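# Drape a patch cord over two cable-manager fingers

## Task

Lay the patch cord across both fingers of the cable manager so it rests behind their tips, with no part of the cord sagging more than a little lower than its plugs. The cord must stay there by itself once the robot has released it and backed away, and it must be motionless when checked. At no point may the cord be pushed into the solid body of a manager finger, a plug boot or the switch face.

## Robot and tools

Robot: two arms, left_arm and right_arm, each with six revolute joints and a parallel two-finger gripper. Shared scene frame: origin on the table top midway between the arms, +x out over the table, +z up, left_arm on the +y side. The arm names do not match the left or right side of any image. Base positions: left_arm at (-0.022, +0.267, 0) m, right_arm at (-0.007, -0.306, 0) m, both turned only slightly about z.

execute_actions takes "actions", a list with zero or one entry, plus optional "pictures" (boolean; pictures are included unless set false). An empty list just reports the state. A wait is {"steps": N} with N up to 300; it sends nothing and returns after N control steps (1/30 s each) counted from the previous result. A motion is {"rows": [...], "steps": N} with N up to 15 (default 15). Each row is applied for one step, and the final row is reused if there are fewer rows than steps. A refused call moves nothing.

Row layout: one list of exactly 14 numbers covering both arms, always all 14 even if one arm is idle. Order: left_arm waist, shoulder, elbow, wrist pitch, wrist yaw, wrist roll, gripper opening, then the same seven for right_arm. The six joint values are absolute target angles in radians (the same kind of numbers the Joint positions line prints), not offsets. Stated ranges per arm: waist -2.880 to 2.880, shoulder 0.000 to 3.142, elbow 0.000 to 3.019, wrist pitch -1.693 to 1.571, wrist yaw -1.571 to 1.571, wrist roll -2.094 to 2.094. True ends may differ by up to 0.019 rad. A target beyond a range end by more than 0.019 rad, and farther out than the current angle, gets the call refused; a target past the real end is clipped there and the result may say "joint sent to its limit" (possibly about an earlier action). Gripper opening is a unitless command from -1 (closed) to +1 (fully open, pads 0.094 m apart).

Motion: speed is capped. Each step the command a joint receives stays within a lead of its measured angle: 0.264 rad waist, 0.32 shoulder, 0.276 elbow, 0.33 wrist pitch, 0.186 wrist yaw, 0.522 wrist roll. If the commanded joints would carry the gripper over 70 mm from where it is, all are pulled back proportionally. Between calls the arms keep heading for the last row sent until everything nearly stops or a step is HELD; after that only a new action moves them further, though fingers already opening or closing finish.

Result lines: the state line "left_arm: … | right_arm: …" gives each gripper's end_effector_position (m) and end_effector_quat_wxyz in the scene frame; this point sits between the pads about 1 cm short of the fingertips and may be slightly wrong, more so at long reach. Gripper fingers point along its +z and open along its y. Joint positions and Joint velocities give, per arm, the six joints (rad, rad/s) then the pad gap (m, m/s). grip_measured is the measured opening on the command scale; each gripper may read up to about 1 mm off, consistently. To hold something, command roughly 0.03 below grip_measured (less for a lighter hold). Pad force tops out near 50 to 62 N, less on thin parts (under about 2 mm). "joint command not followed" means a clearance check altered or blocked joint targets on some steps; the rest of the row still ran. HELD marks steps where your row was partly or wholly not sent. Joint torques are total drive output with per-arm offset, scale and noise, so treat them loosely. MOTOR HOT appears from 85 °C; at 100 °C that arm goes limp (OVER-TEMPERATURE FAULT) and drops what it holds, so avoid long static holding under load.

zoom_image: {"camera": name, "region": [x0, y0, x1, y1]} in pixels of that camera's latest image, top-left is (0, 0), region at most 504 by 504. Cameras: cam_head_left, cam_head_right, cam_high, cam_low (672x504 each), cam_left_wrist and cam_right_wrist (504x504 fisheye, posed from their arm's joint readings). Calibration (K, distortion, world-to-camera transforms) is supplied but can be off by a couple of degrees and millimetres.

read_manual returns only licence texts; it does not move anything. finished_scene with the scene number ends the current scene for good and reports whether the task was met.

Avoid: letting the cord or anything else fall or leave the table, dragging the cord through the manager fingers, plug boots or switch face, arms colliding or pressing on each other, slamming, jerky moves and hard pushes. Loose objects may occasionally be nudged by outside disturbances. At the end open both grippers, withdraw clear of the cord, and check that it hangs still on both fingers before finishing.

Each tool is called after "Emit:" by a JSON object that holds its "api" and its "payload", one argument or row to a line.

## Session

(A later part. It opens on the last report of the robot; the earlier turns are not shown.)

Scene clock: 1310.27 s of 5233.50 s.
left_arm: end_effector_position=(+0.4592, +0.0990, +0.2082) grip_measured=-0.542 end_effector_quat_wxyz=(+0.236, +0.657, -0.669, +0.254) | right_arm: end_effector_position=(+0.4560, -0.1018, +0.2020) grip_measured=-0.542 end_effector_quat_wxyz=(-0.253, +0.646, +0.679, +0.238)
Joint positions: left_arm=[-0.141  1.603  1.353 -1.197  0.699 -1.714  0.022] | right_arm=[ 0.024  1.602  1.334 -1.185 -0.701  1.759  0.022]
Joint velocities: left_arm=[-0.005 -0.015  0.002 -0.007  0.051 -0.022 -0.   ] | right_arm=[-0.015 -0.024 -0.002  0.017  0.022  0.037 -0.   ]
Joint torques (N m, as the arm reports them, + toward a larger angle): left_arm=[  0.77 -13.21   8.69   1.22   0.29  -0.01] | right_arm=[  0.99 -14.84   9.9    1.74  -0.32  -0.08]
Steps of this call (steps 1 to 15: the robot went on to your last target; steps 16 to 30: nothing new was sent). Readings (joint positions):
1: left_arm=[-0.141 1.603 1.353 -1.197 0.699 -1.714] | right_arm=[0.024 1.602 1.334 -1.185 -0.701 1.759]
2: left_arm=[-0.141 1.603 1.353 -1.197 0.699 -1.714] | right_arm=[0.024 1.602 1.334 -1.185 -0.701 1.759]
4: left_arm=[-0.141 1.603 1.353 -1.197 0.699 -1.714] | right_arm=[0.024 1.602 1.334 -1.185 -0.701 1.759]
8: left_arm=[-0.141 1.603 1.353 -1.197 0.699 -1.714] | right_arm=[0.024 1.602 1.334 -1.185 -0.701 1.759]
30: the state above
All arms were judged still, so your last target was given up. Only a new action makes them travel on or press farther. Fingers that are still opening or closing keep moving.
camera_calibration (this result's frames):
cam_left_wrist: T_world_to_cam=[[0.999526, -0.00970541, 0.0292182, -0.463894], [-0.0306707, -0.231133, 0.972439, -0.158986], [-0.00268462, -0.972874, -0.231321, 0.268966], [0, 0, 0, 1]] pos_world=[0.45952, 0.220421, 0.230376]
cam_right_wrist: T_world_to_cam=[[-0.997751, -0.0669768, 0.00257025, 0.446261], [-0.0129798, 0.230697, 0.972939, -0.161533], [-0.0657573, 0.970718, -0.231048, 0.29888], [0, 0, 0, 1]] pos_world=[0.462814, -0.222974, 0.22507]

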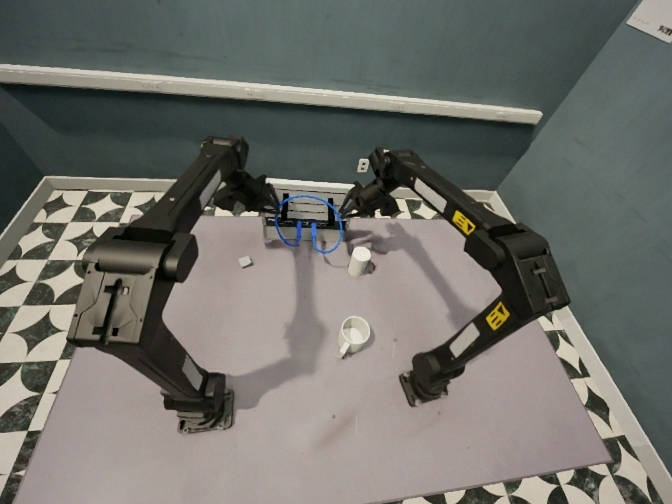

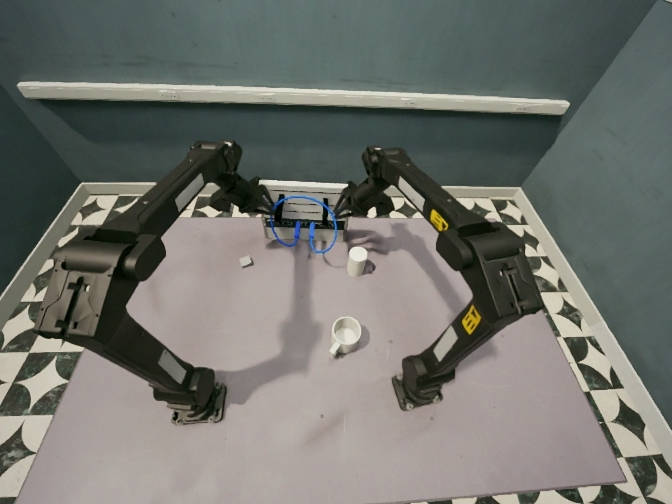

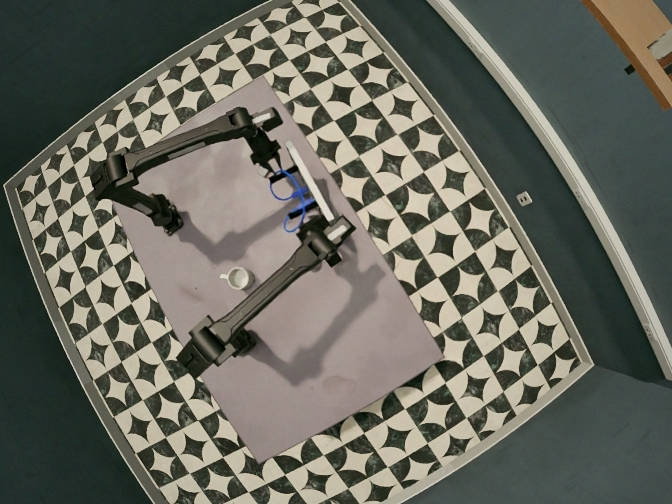

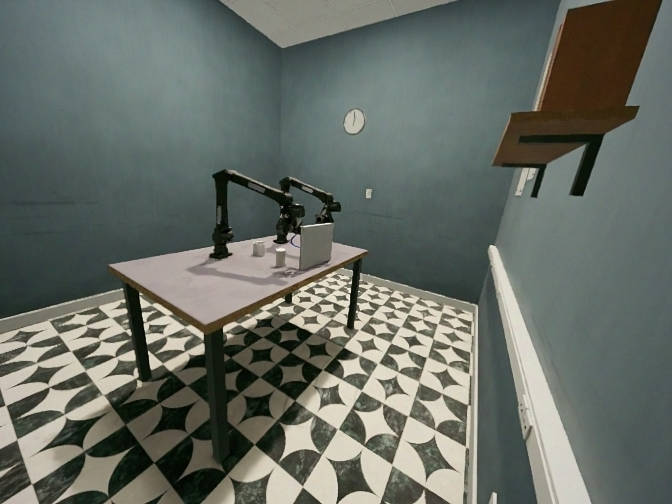

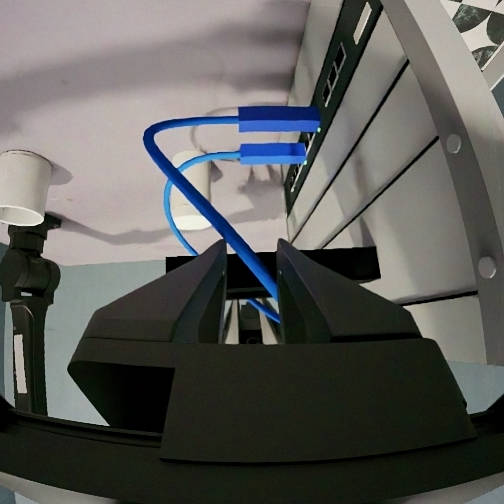

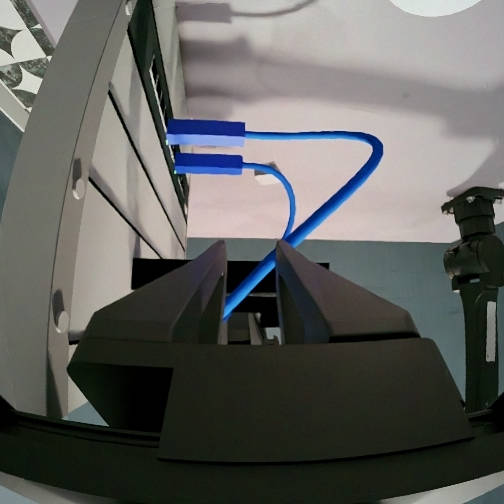

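Loop tilts toward the panel. Withdraw hands slowly outward.

Emit:
{"api": "execute_actions", "payload": {
  "actions": [
    {"rows":[[-0.12,1.605,1.35,-1.18,0.7,-1.72,-0.5,0.015,1.60,1.335,-1.165,-0.7,1.75,-0.5],[-0.11,1.605,1.35,-1.18,0.7,-1.72,-0.46,0.005,1.60,1.335,-1.165,-0.7,1.75,-0.46],[-0.10,1.605,1.35,-1.18,0.7,-1.72,-0.42,-0.005,1.60,1.335,-1.165,-0.7,1.75,-0.42],[-0.09,1.605,1.35,-1.18,0.7,-1.72,-0.38,-0.015,1.60,1.335,-1.165,-0.7,1.75,-0.38],[-0.08,1.605,1.35,-1.18,0.7,-1.72,-0.34,-0.025,1.60,1.335,-1.165,-0.7,1.75,-0.34],[-0.07,1.605,1.35,-1.18,0.7,-1.72,-0.3,-0.035,1.60,1.335,-1.165,-0.7,1.75,-0.3],[-0.06,1.605,1.35,-1.18,0.7,-1.72,-0.3,-0.045,1.60,1.335,-1.165,-0.7,1.75,-0.3],[-0.05,1.605,1.35,-1.18,0.7,-1.72,-0.3,-0.055,1.60,1.335,-1.165,-0.7,1.75,-0.3],[-0.04,1.605,1.35,-1.18,0.7,-1.72,-0.3,-0.065,1.60,1.335,-1.165,-0.7,1.75,-0.3],[-0.03,1.605,1.35,-1.18,0.7,-1.72,-0.3,-0.075,1.60,1.335,-1.165,-0.7,1.75,-0.3]]}
  ],
  "pictures": false
}}

Emit:
{"api": "execute_actions", "payload": {
  "actions": [
    {"rows":[[0.25,1.4,1.3,-1.18,0.7,-1.72,-0.3,-0.35,1.40,1.3,-1.165,-0.7,1.75,-0.3]]}
  ],
  "pictures": false
}}

Emit:
{"api": "execute_actions", "payload": {
  "actions": [
    {"steps":90}
  ]
}}

Emit:
{"api": "zoom_image", "payload": {
  "camera": "cam_head_left",
  "region": [230, 160, 390, 270]
}}

Scene clock: 1327.10 s of 5233.50 s.
left_arm: end_effector_position=(+0.4759, +0.1554, +0.2083) grip_measured=-0.302 end_effector_quat_wxyz=(+0.220, +0.694, -0.631, +0.268) | right_arm: end_effector_position=(+0.4755, -0.1535, +0.2019) grip_measured=-0.302 end_effector_quat_wxyz=(-0.240, +0.682, +0.643, +0.251)
Joint positions: left_arm=[-0.026  1.603  1.353 -1.195  0.699 -1.714  0.033] | right_arm=[-0.086  1.602  1.334 -1.185 -0.701  1.759  0.033]
Joint velocities: left_arm=[ 0.044 -0.005 -0.007  0.012  0.007  0.051 -0.001] | right_arm=[-0.034 -0.005 -0.002 -0.012  0.022 -0.095  0.   ]
Joint torques (N m, as the arm reports them, + toward a larger angle): left_arm=[ -1.37 -13.35   8.69   1.04   0.29  -0.02] | right_arm=[  1.66 -14.59   9.66   1.85  -0.4   -0.03]
Steps of this call (steps 1 to 90: nothing new was sent; then 13.33 s passed at rest; steps 91 to 105: all 15 steps of this action). Readings (joint positions):
91: left_arm=[-0.141 1.603 1.353 -1.197 0.699 -1.714] | right_arm=[0.024 1.602 1.334 -1.185 -0.701 1.759]
92: left_arm=[-0.139 1.603 1.353 -1.197 0.699 -1.714] | right_arm=[0.022 1.602 1.334 -1.185 -0.701 1.759]
94: left_arm=[-0.132 1.603 1.353 -1.197 0.699 -1.714] | right_arm=[0.016 1.602 1.334 -1.185 -0.701 1.759]
98: left_arm=[-0.093 1.603 1.353 -1.196 0.699 -1.714] | right_arm=[-0.021 1.602 1.334 -1.185 -0.701 1.759]
105: the state above

Scene clock: 1327.60 s of 5233.50 s.
left_arm: end_effector_position=(+0.4483, +0.2970, +0.2976) grip_measured=-0.302 end_effector_quat_wxyz=(+0.106, +0.755, -0.541, +0.354) | right_arm: end_effector_position=(+0.4667, -0.2915, +0.2944) grip_measured=-0.302 end_effector_quat_wxyz=(-0.130, +0.741, +0.561, +0.346)
Joint positions: left_arm=[ 0.277  1.368  1.309 -1.193  0.7   -1.714  0.033] | right_arm=[-0.375  1.376  1.309 -1.183 -0.698  1.759  0.033]
Joint velocities: left_arm=[-0.19   0.063  0.002  0.012 -0.066 -0.022  0.001] | right_arm=[ 0.259 -0.044  0.012  0.012  0.007 -0.007  0.   ]
Joint torques (N m, as the arm reports them, + toward a larger angle): left_arm=[-0.84 -7.85  8.78  1.36  0.3   0.03] | right_arm=[  1.64 -10.11   9.49   1.86  -0.38  -0.07]
Steps of this call (steps 1 to 15: all 15 steps of this action). Readings (joint positions):
1: left_arm=[-0.017 1.597 1.350 -1.194 0.701 -1.714] | right_arm=[-0.095 1.598 1.333 -1.185 -0.702 1.759]
2: left_arm=[-0.004 1.585 1.340 -1.193 0.701 -1.714] | right_arm=[-0.109 1.590 1.327 -1.185 -0.703 1.759]
4: left_arm=[0.046 1.548 1.322 -1.193 0.701 -1.714] | right_arm=[-0.164 1.563 1.318 -1.185 -0.703 1.759]
8: left_arm=[0.197 1.451 1.309 -1.193 0.701 -1.714] | right_arm=[-0.315 1.481 1.309 -1.184 -0.701 1.759]
15: the state above

Scene clock: 1330.60 s of 5233.50 s.
left_arm: end_effector_position=(+0.4519, +0.2890, +0.2864) grip_measured=-0.302 end_effector_quat_wxyz=(+0.119, +0.754, -0.546, +0.346) | right_arm: end_effector_position=(+0.4679, -0.2786, +0.2891) grip_measured=-0.302 end_effector_quat_wxyz=(-0.139, +0.735, +0.570, +0.340)
Joint positions: left_arm=[ 0.258  1.391  1.307 -1.193  0.7   -1.714  0.033] | right_arm=[-0.348  1.388  1.309 -1.183 -0.699  1.759  0.033]
Joint velocities: left_arm=[-0.024 -0.005 -0.002 -0.012  0.037  0.051  0.   ] | right_arm=[-0.005 -0.024 -0.012 -0.017  0.007  0.007 -0.   ]
Joint torques (N m, as the arm reports them, + toward a larger angle): left_arm=[-0.81 -9.93  8.83  1.26  0.27  0.  ] | right_arm=[ -0.12 -11.08   9.63   1.92  -0.44  -0.06]
Steps of this call (steps 1 to 30: the robot went on to your last target; steps 31 to 90: nothing new was sent). Readings (joint positions):
1: left_arm=[0.271 1.371 1.309 -1.193 0.700 -1.714] | right_arm=[-0.367 1.376 1.309 -1.183 -0.699 1.759]
2: left_arm=[0.266 1.375 1.309 -1.193 0.700 -1.714] | right_arm=[-0.359 1.378 1.309 -1.183 -0.699 1.759]
4: left_arm=[0.260 1.383 1.309 -1.193 0.700 -1.714] | right_arm=[-0.349 1.382 1.309 -1.183 -0.699 1.759]
8: left_arm=[0.258 1.391 1.307 -1.193 0.700 -1.714] | right_arm=[-0.348 1.388 1.309 -1.183 -0.699 1.759]
90: the state above
All arms were judged still, so your last target was given up. Only a new action makes them travel on or press farther. Fingers that are still opening or closing keep moving.
camera_calibration (this result's frames):
cam_left_wrist: T_world_to_cam=[[0.906191, 0.373964, 0.197407, -0.573848], [-0.097025, -0.2705, 0.957818, -0.14577], [0.411588, -0.887119, -0.20884, 0.253395], [0, 0, 0, 1]] pos_world=[0.401578, 0.399959, 0.305822]
cam_right_wrist: T_world_to_cam=[[-0.936782, 0.296728, -0.185452, 0.573192], [-0.109611, 0.254474, 0.960848, -0.14999], [0.332303, 0.920432, -0.205862, 0.283881], [0, 0, 0, 1]] pos_world=[0.42618, -0.393207, 0.308857]

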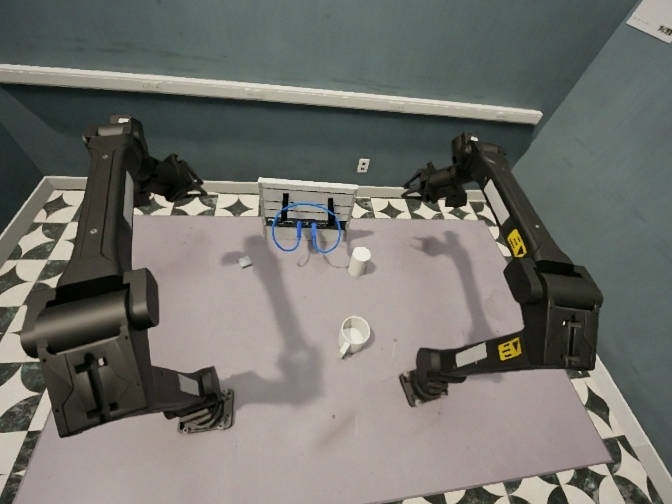

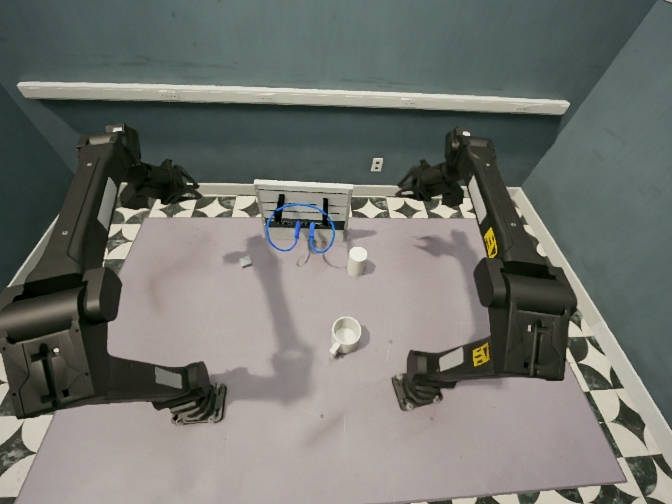

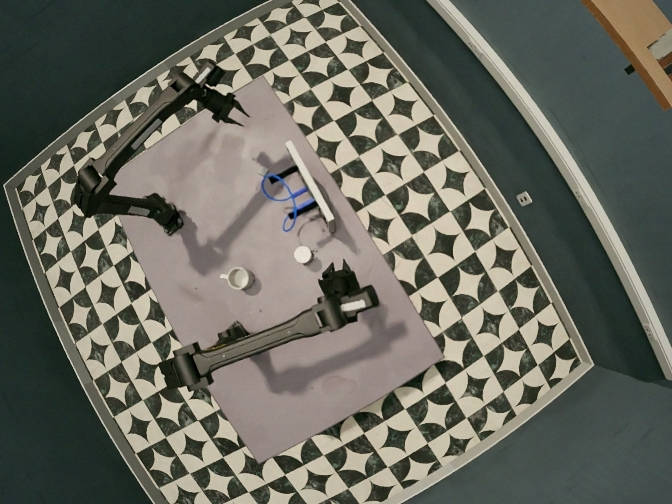

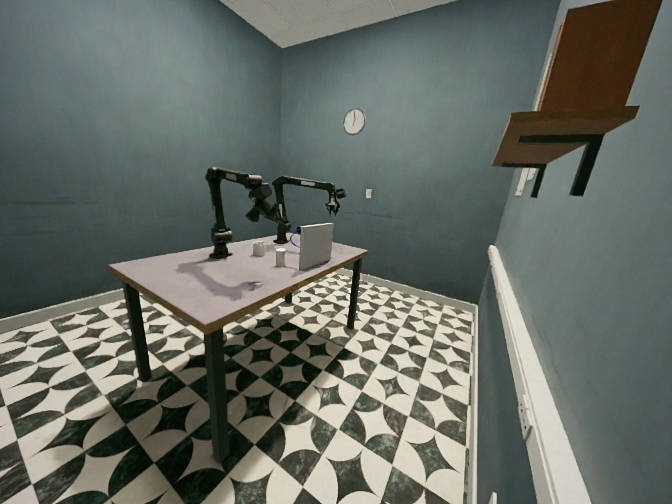

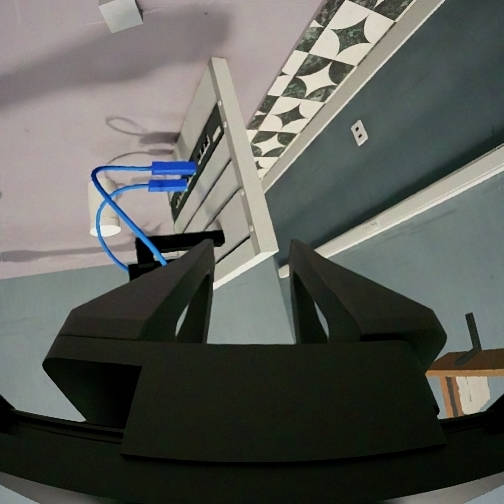

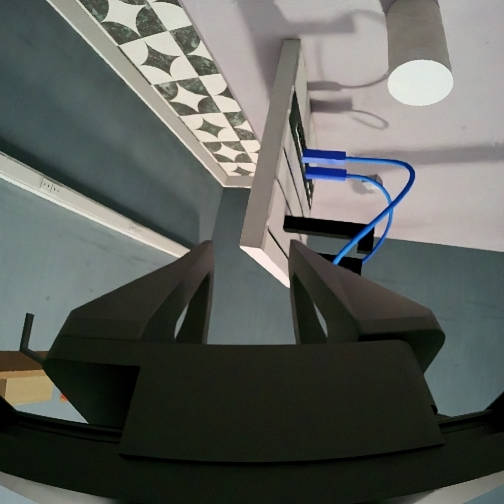

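Region (230, 160, 390, 270) of cam_head_left's 672x504 image, scaled by 3.150, with more detail than that image has; it fills the top 346 rows of this view, and the rest is white.

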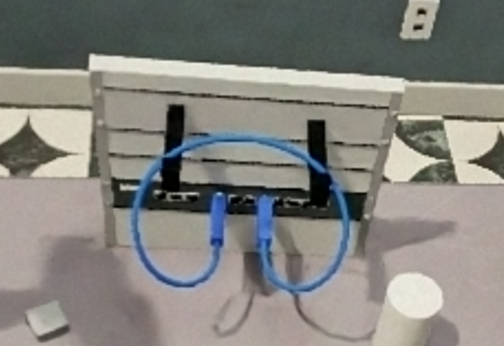

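It holds. Check it's still.

Emit:
{"api": "execute_actions", "payload": {
  "actions": [
    {"steps":150}
  ]
}}

Emit:
{"api": "zoom_image", "payload": {
  "camera": "cam_head_left",
  "region": [230, 160, 390, 270]
}}

Emit:
{"api": "zoom_image", "payload": {
  "camera": "cam_high",
  "region": [240, 130, 360, 250]
}}

Scene clock: 1336.70 s of 5233.50 s.
left_arm: end_effector_position=(+0.4519, +0.2890, +0.2864) grip_measured=-0.302 end_effector_quat_wxyz=(+0.119, +0.754, -0.546, +0.346) | right_arm: end_effector_position=(+0.4679, -0.2786, +0.2891) grip_measured=-0.302 end_effector_quat_wxyz=(-0.139, +0.735, +0.570, +0.340)
Joint positions: left_arm=[ 0.258  1.391  1.307 -1.193  0.7   -1.714  0.033] | right_arm=[-0.348  1.388  1.309 -1.183 -0.699  1.759  0.033]
Joint velocities: left_arm=[-0.005 -0.015  0.002 -0.007 -0.051  0.022 -0.002] | right_arm=[-0.005 -0.005 -0.002 -0.002  0.007  0.022  0.   ]
Joint torques (N m, as the arm reports them, + toward a larger angle): left_arm=[ -0.95 -10.18   8.89   1.22   0.28  -0.01] | right_arm=[  0.49 -11.25   9.59   1.85  -0.41  -0.03]
Steps of this call (steps 1 to 100: nothing new was sent; then 2.77 s passed at rest). Readings (joint positions):
1: left_arm=[0.258 1.391 1.307 -1.193 0.700 -1.714] | right_arm=[-0.348 1.388 1.309 -1.183 -0.699 1.759]
2: left_arm=[0.258 1.391 1.307 -1.193 0.700 -1.714] | right_arm=[-0.348 1.388 1.309 -1.183 -0.699 1.759]
4: left_arm=[0.258 1.391 1.307 -1.193 0.700 -1.714] | right_arm=[-0.348 1.388 1.309 -1.183 -0.699 1.759]
8: left_arm=[0.258 1.391 1.307 -1.193 0.700 -1.714] | right_arm=[-0.348 1.388 1.309 -1.183 -0.699 1.759]
100: the state above
camera_calibration (this result's frames):
cam_left_wrist: T_world_to_cam=[[0.906191, 0.373964, 0.197407, -0.573848], [-0.097025, -0.2705, 0.957818, -0.14577], [0.411588, -0.887119, -0.20884, 0.253395], [0, 0, 0, 1]] pos_world=[0.401578, 0.399959, 0.305822]
cam_right_wrist: T_world_to_cam=[[-0.936782, 0.296728, -0.185452, 0.573192], [-0.109611, 0.254474, 0.960848, -0.14999], [0.332303, 0.920432, -0.205862, 0.283881], [0, 0, 0, 1]] pos_world=[0.42618, -0.393207, 0.308857]

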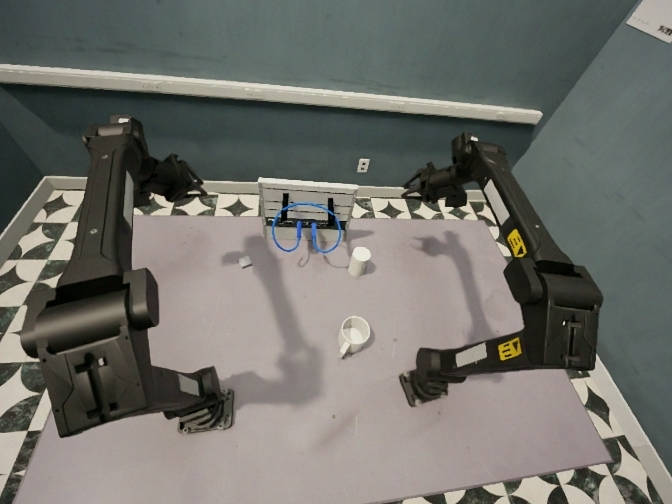

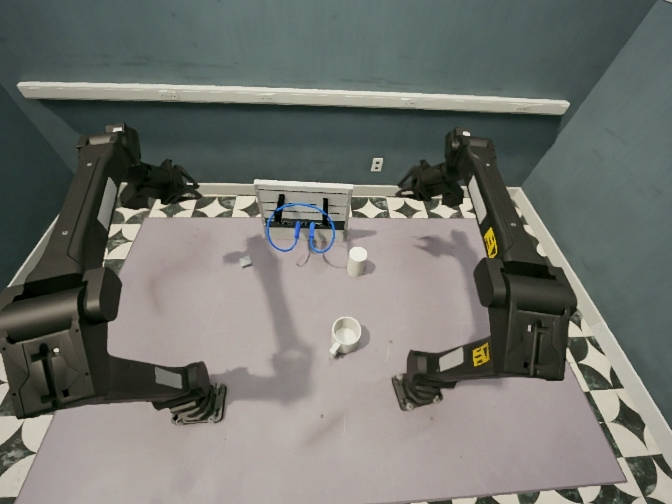

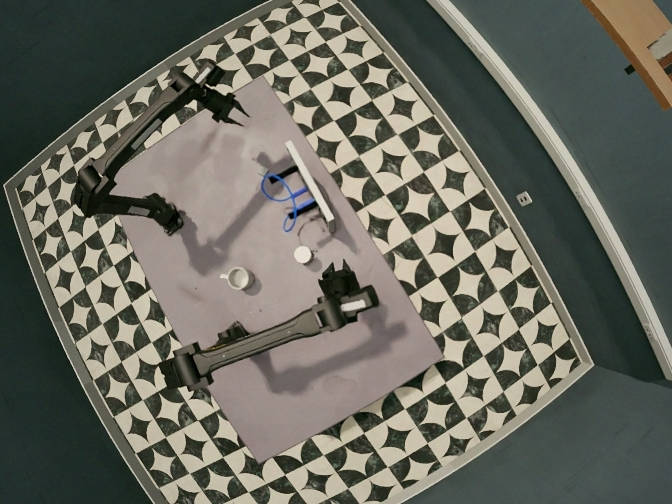

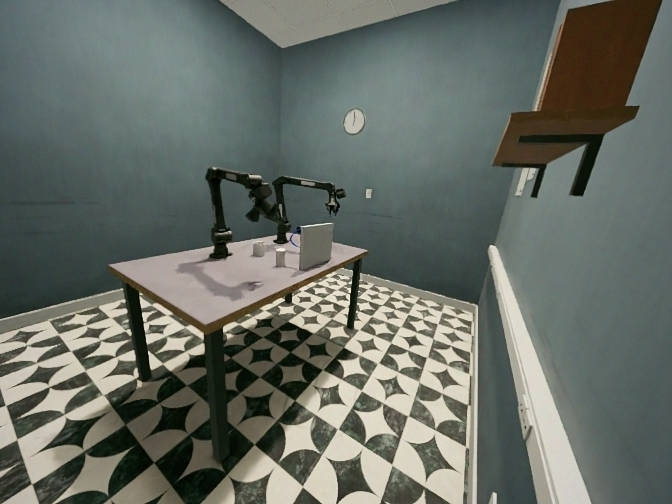

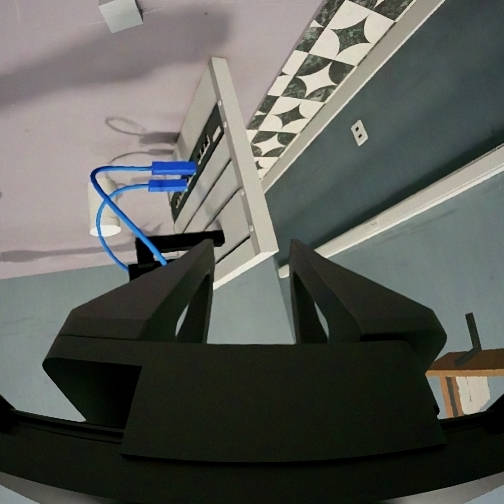

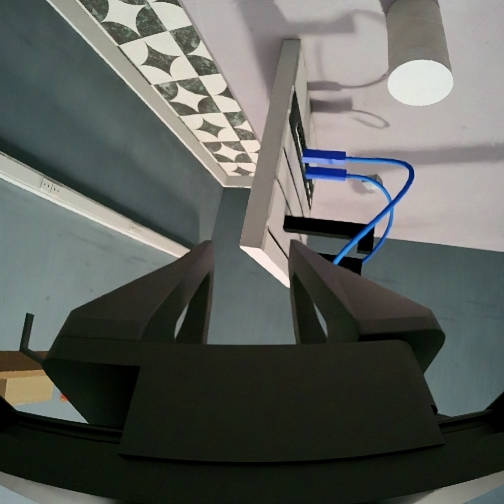

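Region (230, 160, 390, 270) of cam_head_left's 672x504 image, scaled by 3.150, with more detail than that image has; it fills the top 346 rows of this view, and the rest is white.

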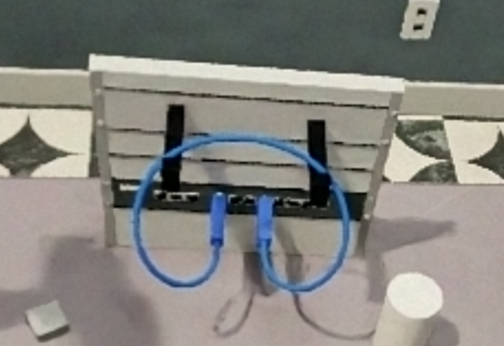

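Region (240, 130, 360, 250) of cam_high's 672x504 image, scaled by 4.200, with more detail than that image has.

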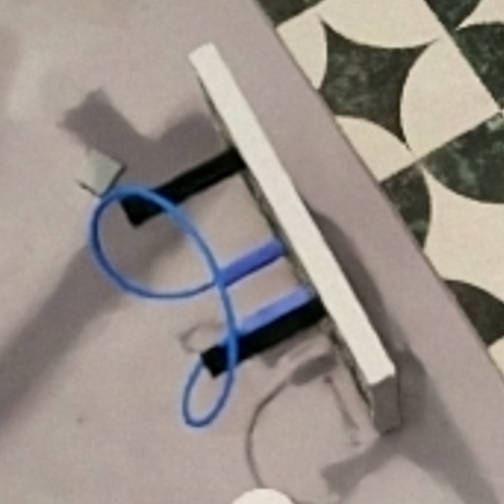

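Emit:
{"api": "finished_scene", "payload": {
  "scene": 1
}}

The scene is finished: the task was done.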